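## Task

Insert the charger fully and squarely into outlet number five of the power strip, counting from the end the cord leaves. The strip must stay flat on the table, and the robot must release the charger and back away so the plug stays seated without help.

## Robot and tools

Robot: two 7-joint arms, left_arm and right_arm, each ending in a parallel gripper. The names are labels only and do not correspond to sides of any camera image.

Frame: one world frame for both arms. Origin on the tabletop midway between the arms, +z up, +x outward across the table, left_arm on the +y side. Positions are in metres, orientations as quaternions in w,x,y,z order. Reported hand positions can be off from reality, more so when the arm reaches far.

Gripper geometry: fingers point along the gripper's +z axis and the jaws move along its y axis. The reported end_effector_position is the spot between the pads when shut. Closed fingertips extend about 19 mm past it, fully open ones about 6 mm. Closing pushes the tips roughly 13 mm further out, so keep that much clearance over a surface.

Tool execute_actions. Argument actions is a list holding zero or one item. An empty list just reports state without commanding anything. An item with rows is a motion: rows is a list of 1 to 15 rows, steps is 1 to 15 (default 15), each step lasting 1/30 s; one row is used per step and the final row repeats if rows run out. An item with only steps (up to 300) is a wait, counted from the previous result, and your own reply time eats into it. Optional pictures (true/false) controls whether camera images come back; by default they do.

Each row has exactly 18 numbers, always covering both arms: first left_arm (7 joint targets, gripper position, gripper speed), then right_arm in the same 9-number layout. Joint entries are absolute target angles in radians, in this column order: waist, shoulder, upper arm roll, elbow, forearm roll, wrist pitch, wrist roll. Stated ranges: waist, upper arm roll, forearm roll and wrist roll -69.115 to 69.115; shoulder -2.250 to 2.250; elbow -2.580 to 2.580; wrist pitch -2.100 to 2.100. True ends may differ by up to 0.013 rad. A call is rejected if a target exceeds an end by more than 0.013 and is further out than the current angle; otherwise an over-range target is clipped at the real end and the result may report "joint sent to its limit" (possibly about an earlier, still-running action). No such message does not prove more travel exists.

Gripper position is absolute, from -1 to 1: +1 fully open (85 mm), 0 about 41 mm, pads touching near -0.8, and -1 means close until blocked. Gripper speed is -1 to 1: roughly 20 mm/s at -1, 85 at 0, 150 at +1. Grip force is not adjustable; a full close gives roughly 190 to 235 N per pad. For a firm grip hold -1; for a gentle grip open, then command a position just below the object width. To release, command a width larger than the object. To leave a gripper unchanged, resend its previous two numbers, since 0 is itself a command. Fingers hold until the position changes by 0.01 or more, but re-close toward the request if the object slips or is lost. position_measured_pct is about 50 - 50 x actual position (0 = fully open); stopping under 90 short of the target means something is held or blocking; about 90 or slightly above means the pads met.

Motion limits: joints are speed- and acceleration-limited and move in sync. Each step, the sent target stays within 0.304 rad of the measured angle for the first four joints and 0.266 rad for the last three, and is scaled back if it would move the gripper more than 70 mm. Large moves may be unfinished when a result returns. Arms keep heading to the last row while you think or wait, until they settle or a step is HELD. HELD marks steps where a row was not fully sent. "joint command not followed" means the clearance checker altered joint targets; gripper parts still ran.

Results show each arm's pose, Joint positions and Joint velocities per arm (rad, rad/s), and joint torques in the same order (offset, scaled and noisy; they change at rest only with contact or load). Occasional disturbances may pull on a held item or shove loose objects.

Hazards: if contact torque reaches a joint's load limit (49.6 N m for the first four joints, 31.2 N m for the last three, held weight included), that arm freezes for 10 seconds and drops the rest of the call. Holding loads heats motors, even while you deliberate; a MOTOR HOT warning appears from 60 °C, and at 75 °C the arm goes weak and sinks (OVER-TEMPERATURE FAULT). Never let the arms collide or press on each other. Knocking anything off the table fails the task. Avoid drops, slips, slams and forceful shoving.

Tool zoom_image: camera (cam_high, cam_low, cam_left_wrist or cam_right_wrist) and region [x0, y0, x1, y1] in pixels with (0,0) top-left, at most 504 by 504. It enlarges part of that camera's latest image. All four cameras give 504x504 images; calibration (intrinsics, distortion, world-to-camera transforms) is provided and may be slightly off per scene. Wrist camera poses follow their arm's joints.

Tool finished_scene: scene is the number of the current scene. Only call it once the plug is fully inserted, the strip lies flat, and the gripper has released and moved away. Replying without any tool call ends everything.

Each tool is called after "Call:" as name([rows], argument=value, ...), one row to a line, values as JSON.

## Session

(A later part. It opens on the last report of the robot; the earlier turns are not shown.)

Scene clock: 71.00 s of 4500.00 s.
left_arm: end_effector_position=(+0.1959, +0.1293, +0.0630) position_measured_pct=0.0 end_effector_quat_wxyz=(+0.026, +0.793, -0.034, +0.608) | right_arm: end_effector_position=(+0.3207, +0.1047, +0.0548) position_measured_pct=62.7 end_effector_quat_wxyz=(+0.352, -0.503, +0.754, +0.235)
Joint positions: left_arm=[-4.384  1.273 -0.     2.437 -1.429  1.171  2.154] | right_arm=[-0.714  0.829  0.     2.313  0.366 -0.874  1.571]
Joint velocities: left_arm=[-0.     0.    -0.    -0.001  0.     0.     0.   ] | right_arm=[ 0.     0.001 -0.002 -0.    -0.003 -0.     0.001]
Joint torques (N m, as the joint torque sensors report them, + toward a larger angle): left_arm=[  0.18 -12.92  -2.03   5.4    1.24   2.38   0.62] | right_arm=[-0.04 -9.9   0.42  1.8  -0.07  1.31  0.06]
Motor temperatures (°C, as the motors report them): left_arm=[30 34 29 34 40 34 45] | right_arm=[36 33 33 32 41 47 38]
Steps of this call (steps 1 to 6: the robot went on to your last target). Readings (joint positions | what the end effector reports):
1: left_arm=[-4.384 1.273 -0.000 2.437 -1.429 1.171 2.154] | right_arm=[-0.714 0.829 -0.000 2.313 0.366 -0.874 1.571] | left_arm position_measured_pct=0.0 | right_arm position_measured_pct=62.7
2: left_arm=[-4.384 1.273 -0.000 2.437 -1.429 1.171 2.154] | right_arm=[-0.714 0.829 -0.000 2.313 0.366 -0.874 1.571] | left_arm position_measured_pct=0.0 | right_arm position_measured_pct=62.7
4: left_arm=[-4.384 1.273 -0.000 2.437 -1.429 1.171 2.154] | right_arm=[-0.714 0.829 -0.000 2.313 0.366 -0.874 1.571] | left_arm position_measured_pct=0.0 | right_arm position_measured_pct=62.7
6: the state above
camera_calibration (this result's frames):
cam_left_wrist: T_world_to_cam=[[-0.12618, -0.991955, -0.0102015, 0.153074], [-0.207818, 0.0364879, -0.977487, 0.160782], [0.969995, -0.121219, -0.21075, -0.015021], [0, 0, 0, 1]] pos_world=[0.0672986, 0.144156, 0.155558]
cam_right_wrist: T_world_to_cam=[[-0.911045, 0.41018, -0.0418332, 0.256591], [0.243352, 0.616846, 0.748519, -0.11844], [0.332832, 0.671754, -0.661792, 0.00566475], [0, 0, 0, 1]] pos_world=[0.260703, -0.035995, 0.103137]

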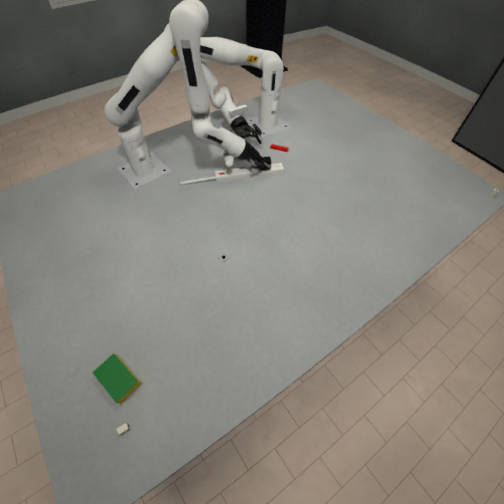

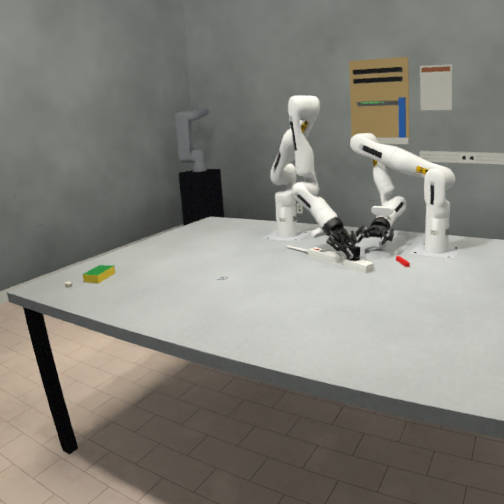

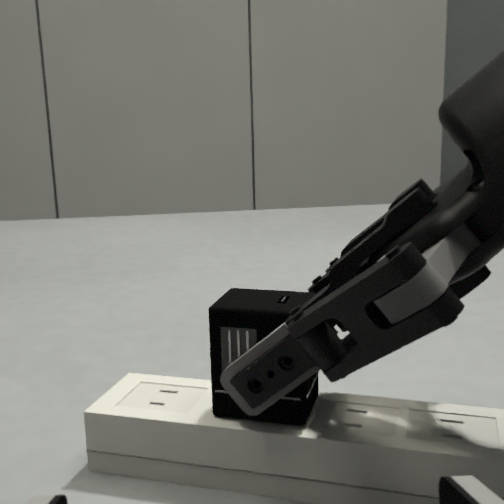

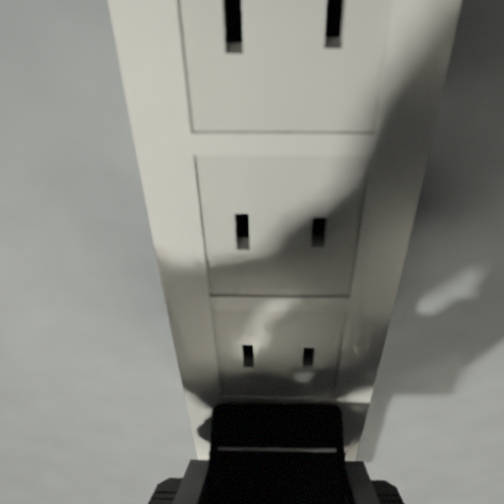

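Call:
execute_actions([
  {"rows": [
[-4.3839,1.2726,0,2.4367,-1.4294,1.1705,2.1545,1,0,-0.71427,0.83893,0.00106,2.31718,0.36605,-0.86624,1.57098,-1,-0.5],
[-4.3839,1.2726,0,2.4367,-1.4294,1.1705,2.1545,1,0,-0.71427,0.83968,0.00112,2.31718,0.36605,-0.86599,1.57098,-1,-0.5],
[-4.3839,1.2726,0,2.4367,-1.4294,1.1705,2.1545,1,0,-0.71427,0.84043,0.00119,2.31718,0.36605,-0.86574,1.57098,-1,-0.5],
[-4.3839,1.2726,0,2.4367,-1.4294,1.1705,2.1545,1,0,-0.71427,0.84118,0.00125,2.31718,0.36605,-0.86549,1.57098,-1,-0.5],
[-4.3839,1.2726,0,2.4367,-1.4294,1.1705,2.1545,1,0,-0.71427,0.84193,0.00131,2.31718,0.36605,-0.86524,1.57098,-1,-0.5],
[-4.3839,1.2726,0,2.4367,-1.4294,1.1705,2.1545,1,0,-0.71427,0.84268,0.00138,2.31718,0.36605,-0.86499,1.57098,-1,-0.5],
[-4.3839,1.2726,0,2.4367,-1.4294,1.1705,2.1545,1,0,-0.71427,0.84343,0.00144,2.31718,0.36605,-0.86474,1.57098,-1,-0.5],
[-4.3839,1.2726,0,2.4367,-1.4294,1.1705,2.1545,1,0,-0.71427,0.84418,0.0015,2.31718,0.36605,-0.86449,1.57098,-1,-0.5]
], "steps": 15},
])

Scene clock: 73.03 s of 4500.00 s.
left_arm: end_effector_position=(+0.1959, +0.1293, +0.0630) position_measured_pct=0.0 end_effector_quat_wxyz=(+0.026, +0.793, -0.034, +0.608) | right_arm: end_effector_position=(+0.3207, +0.1046, +0.0539) position_measured_pct=62.7 end_effector_quat_wxyz=(+0.351, -0.503, +0.754, +0.235)
Joint positions: left_arm=[-4.384  1.273 -0.     2.437 -1.429  1.171  2.154] | right_arm=[-0.714  0.831  0.     2.312  0.366 -0.875  1.571]
Joint velocities: left_arm=[ 0.    -0.002 -0.    -0.     0.     0.     0.   ] | right_arm=[-0.     0.    -0.001  0.     0.    -0.     0.001]
Joint torques (N m, as the joint torque sensors report them, + toward a larger angle): left_arm=[  0.09 -12.87  -1.79   5.45   1.1    2.32   0.64] | right_arm=[ 0.05 -6.76  0.83  2.43 -0.1   2.59  0.11]
Motor temperatures (°C, as the motors report them): left_arm=[30 34 29 34 40 34 45] | right_arm=[36 33 33 32 41 47 38]
Steps of this call (steps 1 to 15: the robot went on to your last target; steps 16 to 46: nothing new was sent; steps 47 to 61: all 15 steps of this action). Readings (joint positions | what the end effector reports):
47: left_arm=[-4.384 1.273 -0.000 2.437 -1.429 1.171 2.154] | right_arm=[-0.714 0.830 0.000 2.313 0.366 -0.874 1.571] | left_arm position_measured_pct=0.0 | right_arm position_measured_pct=62.7
48: left_arm=[-4.384 1.273 -0.000 2.437 -1.429 1.171 2.154] | right_arm=[-0.714 0.830 0.000 2.312 0.366 -0.874 1.571] | left_arm position_measured_pct=0.0 | right_arm position_measured_pct=62.7
50: left_arm=[-4.384 1.273 -0.000 2.437 -1.429 1.171 2.154] | right_arm=[-0.714 0.831 0.000 2.312 0.366 -0.874 1.571] | left_arm position_measured_pct=0.0 | right_arm position_measured_pct=62.7
54: left_arm=[-4.384 1.273 -0.000 2.437 -1.429 1.171 2.154] | right_arm=[-0.714 0.832 0.000 2.312 0.366 -0.875 1.571] | left_arm position_measured_pct=0.0 | right_arm position_measured_pct=62.7
61: the state above
camera_calibration (this result's frames):
cam_left_wrist: T_world_to_cam=[[-0.12618, -0.991955, -0.0102015, 0.153074], [-0.207817, 0.0364878, -0.977487, 0.160782], [0.969995, -0.121219, -0.21075, -0.015021], [0, 0, 0, 1]] pos_world=[0.0672986, 0.144155, 0.155559]
cam_right_wrist: T_world_to_cam=[[-0.91107, 0.41017, -0.0413712, 0.256546], [0.243937, 0.617276, 0.747974, -0.117947], [0.332334, 0.671364, -0.662438, 0.00538171], [0, 0, 0, 1]] pos_world=[0.260715, -0.0360351, 0.1024]

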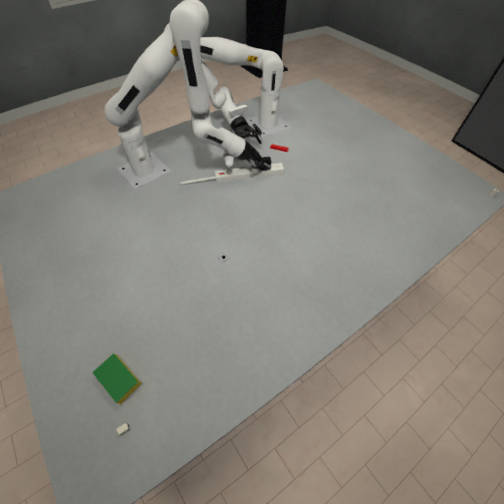

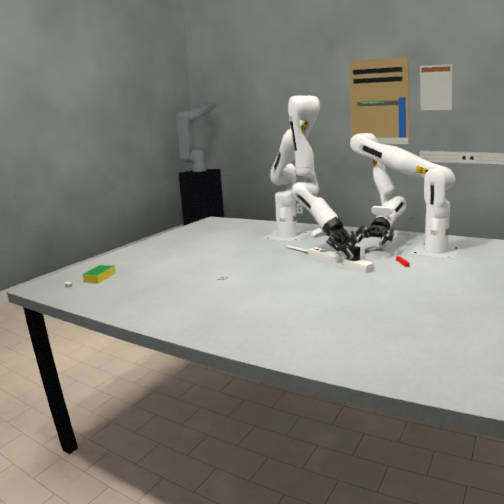

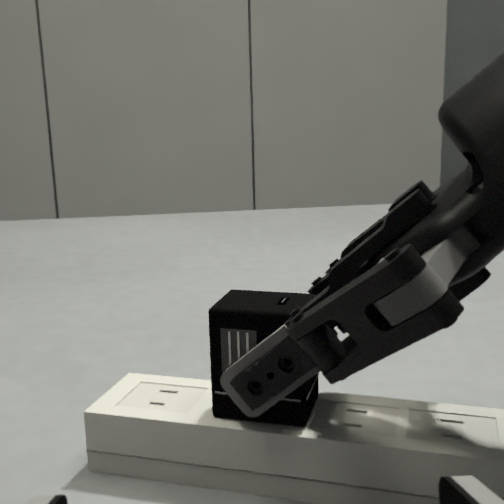

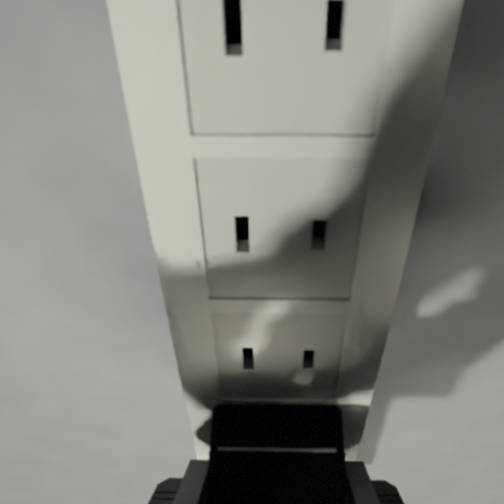

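Call:
execute_actions([
  {"rows": [
[-4.3839,1.2726,0,2.4367,-1.4294,1.1705,2.1545,1,0,-0.71427,0.8410,0.0011,2.3159,0.36605,-0.8671,1.57098,-1,-0.5],
[-4.3839,1.2726,0,2.4367,-1.4294,1.1705,2.1545,1,0,-0.71427,0.8378,0.0007,2.3147,0.36605,-0.8697,1.57098,-1,-0.5],
[-4.3839,1.2726,0,2.4367,-1.4294,1.1705,2.1545,1,0,-0.71427,0.8347,0.0004,2.3134,0.36605,-0.8722,1.57098,-1,-0.5],
[-4.3839,1.2726,0,2.4367,-1.4294,1.1705,2.1545,1,0,-0.71427,0.8318,0,2.3122,0.36605,-0.8746,1.57098,-1,-0.5],
[-4.3839,1.2726,0,2.4367,-1.4294,1.1705,2.1545,1,0,-0.71427,0.8318,0,2.3122,0.36605,-0.8746,1.57098,-1,-0.5],
[-4.3839,1.2726,0,2.4367,-1.4294,1.1705,2.1545,1,0,-0.71427,0.8318,0,2.3122,0.36605,-0.8746,1.57098,-1,-0.5],
[-4.3839,1.2726,0,2.4367,-1.4294,1.1705,2.1545,1,0,-0.71427,0.8318,0,2.3122,0.36605,-0.8746,1.57098,1,0.5]
], "steps": 15},
])

Scene clock: 74.83 s of 4500.00 s.
left_arm: end_effector_position=(+0.1959, +0.1293, +0.0630) position_measured_pct=0.0 end_effector_quat_wxyz=(+0.026, +0.793, -0.034, +0.608) | right_arm: end_effector_position=(+0.3205, +0.1046, +0.0538) position_measured_pct=36.5 end_effector_quat_wxyz=(+0.351, -0.503, +0.754, +0.235)
Joint positions: left_arm=[-4.384  1.273 -0.     2.437 -1.429  1.171  2.154] | right_arm=[-0.714  0.832 -0.     2.312  0.366 -0.875  1.571]
Joint velocities: left_arm=[-0. -0. -0.  0. -0.  0.  0.] | right_arm=[-0.     0.002 -0.001  0.     0.     0.     0.   ]
Joint torques (N m, as the joint torque sensors report them, + toward a larger angle): left_arm=[  0.   -13.07  -2.04   5.8    1.57   2.48   0.39] | right_arm=[  0.07 -16.98  -0.41  -2.07  -0.05  -1.95  -0.01]
Motor temperatures (°C, as the motors report them): left_arm=[30 34 29 34 40 34 45] | right_arm=[36 33 33 32 41 47 38]
Steps of this call (steps 1 to 15: the robot went on to your last target; steps 16 to 39: nothing new was sent; steps 40 to 54: all 15 steps of this action). Readings (joint positions | what the end effector reports):
40: left_arm=[-4.384 1.273 -0.000 2.437 -1.429 1.171 2.154] | right_arm=[-0.714 0.831 0.000 2.312 0.366 -0.875 1.571] | left_arm position_measured_pct=0.0 | right_arm position_measured_pct=62.7
41: left_arm=[-4.384 1.273 -0.000 2.437 -1.429 1.171 2.154] | right_arm=[-0.714 0.830 0.000 2.312 0.366 -0.873 1.571] | left_arm position_measured_pct=0.0 | right_arm position_measured_pct=62.7
43: left_arm=[-4.384 1.273 -0.000 2.437 -1.429 1.171 2.154] | right_arm=[-0.714 0.829 0.000 2.312 0.366 -0.873 1.571] | left_arm position_measured_pct=0.0 | right_arm position_measured_pct=62.7
47: left_arm=[-4.384 1.273 -0.000 2.437 -1.429 1.171 2.154] | right_arm=[-0.714 0.831 0.000 2.312 0.366 -0.875 1.571] | left_arm position_measured_pct=0.0 | right_arm position_measured_pct=62.3
54: the state above
camera_calibration (this result's frames):
cam_left_wrist: T_world_to_cam=[[-0.12618, -0.991955, -0.0102015, 0.153074], [-0.207818, 0.0364878, -0.977487, 0.160782], [0.969995, -0.121219, -0.21075, -0.015021], [0, 0, 0, 1]] pos_world=[0.0672986, 0.144156, 0.155558]
cam_right_wrist: T_world_to_cam=[[-0.911227, 0.409833, -0.0412696, 0.256457], [0.243948, 0.617683, 0.747634, -0.117734], [0.331896, 0.671196, -0.662828, 0.00556426], [0, 0, 0, 1]] pos_world=[0.260564, -0.0361165, 0.102294]

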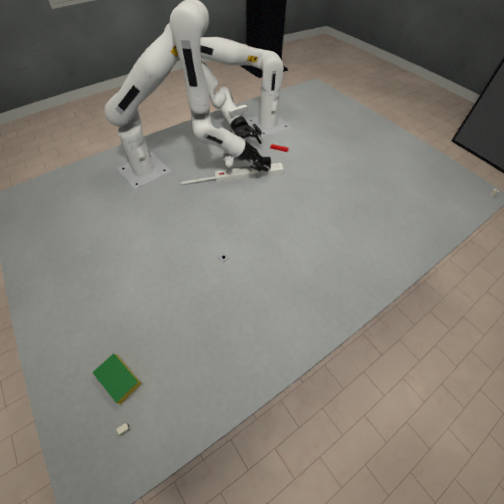

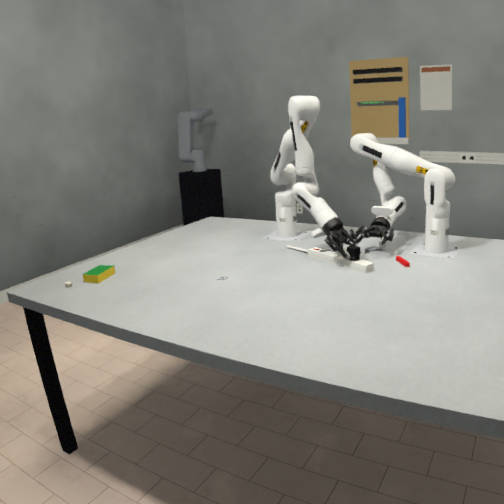

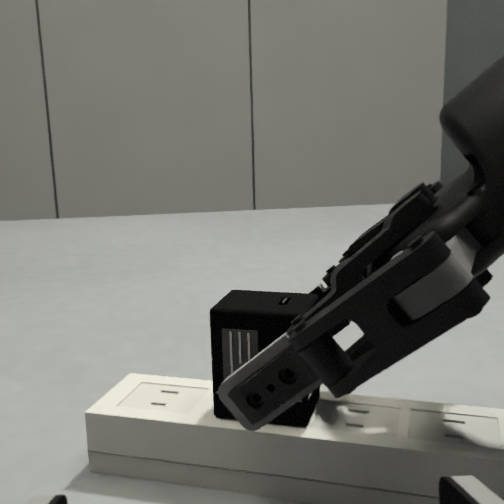

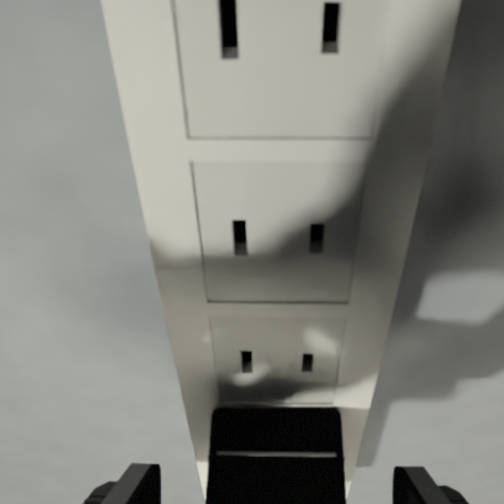

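Call:
execute_actions([
  {"rows": [[-3.9,1.2726,0,2.4367,-1.4294,1.1705,2.1545,1,0,-0.71427,0.42,0,2.30,0.52,-0.50,1.39,1,0.5]], "steps": 15},
], pictures=false)

Call:
execute_actions([
  {"steps": 15},
])

Scene clock: 78.13 s of 4500.00 s.
left_arm: end_effector_position=(+0.0854, +0.0747, +0.0627) position_measured_pct=0.0 end_effector_quat_wxyz=(+0.154, +0.768, -0.201, +0.589) | right_arm: end_effector_position=(+0.3261, +0.0972, +0.1752) position_measured_pct=0.0 end_effector_quat_wxyz=(+0.369, -0.513, +0.744, +0.217)
Joint positions: left_arm=[-3.959  1.272  0.001  2.436 -1.43   1.171  2.154] | right_arm=[-0.714  0.452  0.     2.3    0.512 -0.525  1.399]
Joint velocities: left_arm=[ 0.679 -0.002  0.002  0.     0.001 -0.001 -0.   ] | right_arm=[ 0.002 -0.448  0.001 -0.01   0.16   0.475 -0.188]
Joint torques (N m, as the joint torque sensors report them, + toward a larger angle): left_arm=[ -1.55 -12.85  -2.43   5.84   1.38   2.33   0.34] | right_arm=[  0.07 -11.55  -0.4   -5.19  -0.53  -1.69  -0.52]
Motor temperatures (°C, as the motors report them): left_arm=[30 34 29 34 40 34 45] | right_arm=[36 33 33 32 41 47 38]
Steps of this call (steps 1 to 15: the robot went on to your last target; steps 16 to 84: nothing new was sent; steps 85 to 99: all 15 steps of this action). Readings (joint positions | what the end effector reports):
85: left_arm=[-4.382 1.273 -0.000 2.437 -1.429 1.170 2.155] | right_arm=[-0.714 0.830 0.000 2.312 0.366 -0.874 1.571] | left_arm position_measured_pct=0.0 | right_arm position_measured_pct=0.0
86: left_arm=[-4.375 1.273 -0.001 2.437 -1.429 1.170 2.155] | right_arm=[-0.714 0.823 0.000 2.312 0.369 -0.869 1.568] | left_arm position_measured_pct=0.0 | right_arm position_measured_pct=0.0
88: left_arm=[-4.345 1.273 -0.001 2.437 -1.429 1.171 2.155] | right_arm=[-0.714 0.793 0.000 2.311 0.382 -0.845 1.552] | left_arm position_measured_pct=0.0 | right_arm position_measured_pct=0.0
92: left_arm=[-4.219 1.273 -0.001 2.437 -1.429 1.171 2.155] | right_arm=[-0.714 0.668 -0.000 2.307 0.437 -0.740 1.488] | left_arm position_measured_pct=0.0 | right_arm position_measured_pct=0.0
99: the state above

Scene clock: 78.63 s of 4500.00 s.
left_arm: end_effector_position=(+0.0690, +0.0711, +0.0630) position_measured_pct=0.0 end_effector_quat_wxyz=(+0.171, +0.761, -0.223, +0.584) | right_arm: end_effector_position=(+0.3269, +0.0949, +0.1858) position_measured_pct=0.0 end_effector_quat_wxyz=(+0.373, -0.513, +0.743, +0.213)
Joint positions: left_arm=[-3.901  1.273  0.     2.437 -1.429  1.171  2.154] | right_arm=[-0.714  0.42  -0.     2.3    0.52  -0.5    1.39 ]
Joint velocities: left_arm=[ 0.005  0.    -0.    -0.     0.     0.    -0.   ] | right_arm=[-0.    -0.002 -0.001  0.    -0.     0.    -0.002]
Joint torques (N m, as the joint torque sensors report them, + toward a larger angle): left_arm=[ -0.53 -12.95  -2.41   5.34   0.91   2.18   0.49] | right_arm=[  0.17 -13.53  -0.21  -5.83  -0.47  -1.98   0.08]
Motor temperatures (°C, as the motors report them): left_arm=[30 34 29 34 40 34 45] | right_arm=[36 33 33 32 41 47 38]
Steps of this call (steps 1 to 15: the robot went on to your last target). Readings (joint positions | what the end effector reports):
1: left_arm=[-3.939 1.272 0.001 2.436 -1.430 1.171 2.154] | right_arm=[-0.714 0.439 0.000 2.300 0.516 -0.512 1.394] | left_arm position_measured_pct=0.0 | right_arm position_measured_pct=0.0
2: left_arm=[-3.925 1.272 0.001 2.436 -1.430 1.171 2.154] | right_arm=[-0.714 0.432 0.000 2.300 0.519 -0.504 1.391] | left_arm position_measured_pct=0.0 | right_arm position_measured_pct=0.0
4: left_arm=[-3.911 1.272 0.001 2.436 -1.430 1.171 2.154] | right_arm=[-0.714 0.428 0.000 2.300 0.520 -0.500 1.390] | left_arm position_measured_pct=0.0 | right_arm position_measured_pct=0.0
8: left_arm=[-3.904 1.273 0.000 2.437 -1.429 1.171 2.154] | right_arm=[-0.714 0.423 -0.000 2.300 0.520 -0.500 1.390] | left_arm position_measured_pct=0.0 | right_arm position_measured_pct=0.0
15: the state above
camera_calibration (this result's frames):
cam_left_wrist: T_world_to_cam=[[-0.57278, -0.819646, -0.0101829, 0.0978969], [-0.167072, 0.128896, -0.977483, 0.127145], [0.802503, -0.558181, -0.210769, 0.143658], [0, 0, 0, 1]] pos_world=[-0.0379699, 0.144039, 0.155558]
cam_right_wrist: T_world_to_cam=[[-0.906088, 0.409451, -0.106559, 0.282202], [0.194475, 0.626735, 0.754574, -0.198018], [0.375746, 0.662987, -0.647505, 0.0810876], [0, 0, 0, 1]] pos_world=[0.26374, -0.0452031, 0.231995]

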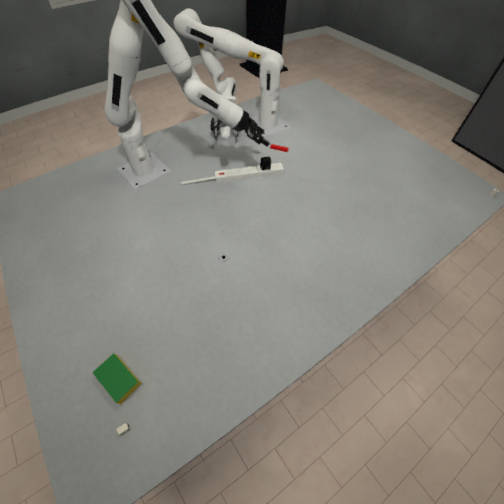

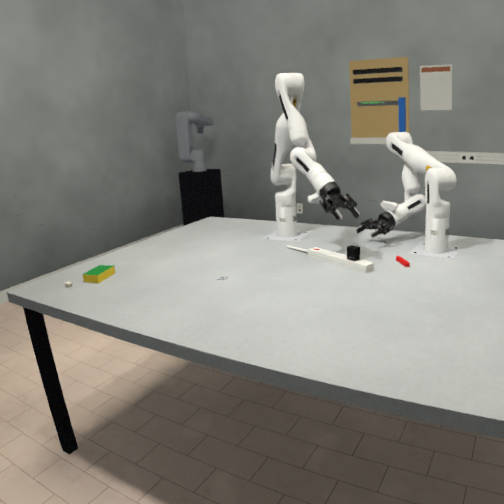

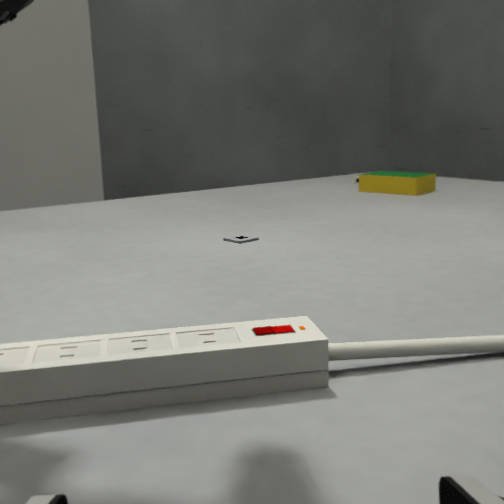

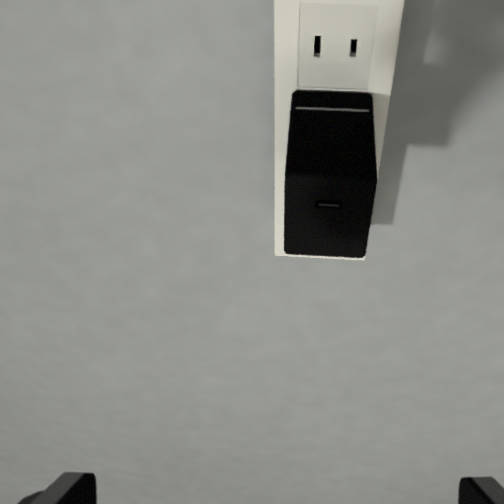

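Call:
zoom_image(camera="cam_high", region=[205, 140, 295, 200])

Call:
zoom_image(camera="cam_low", region=[300, 230, 384, 286])

Region (205, 140, 295, 200) of cam_high's 504x504 image, scaled by 5.600, with more detail than that image has.

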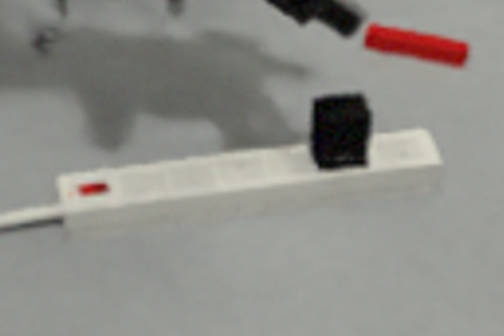

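Region (300, 230, 384, 286) of cam_low's 504x504 image, scaled by 6.000, with more detail than that image has.

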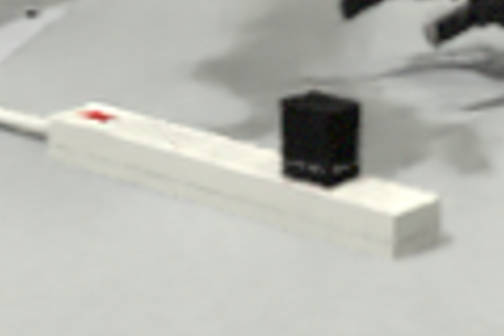

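Call:
finished_scene(scene=2)

The scene is finished: the task was done.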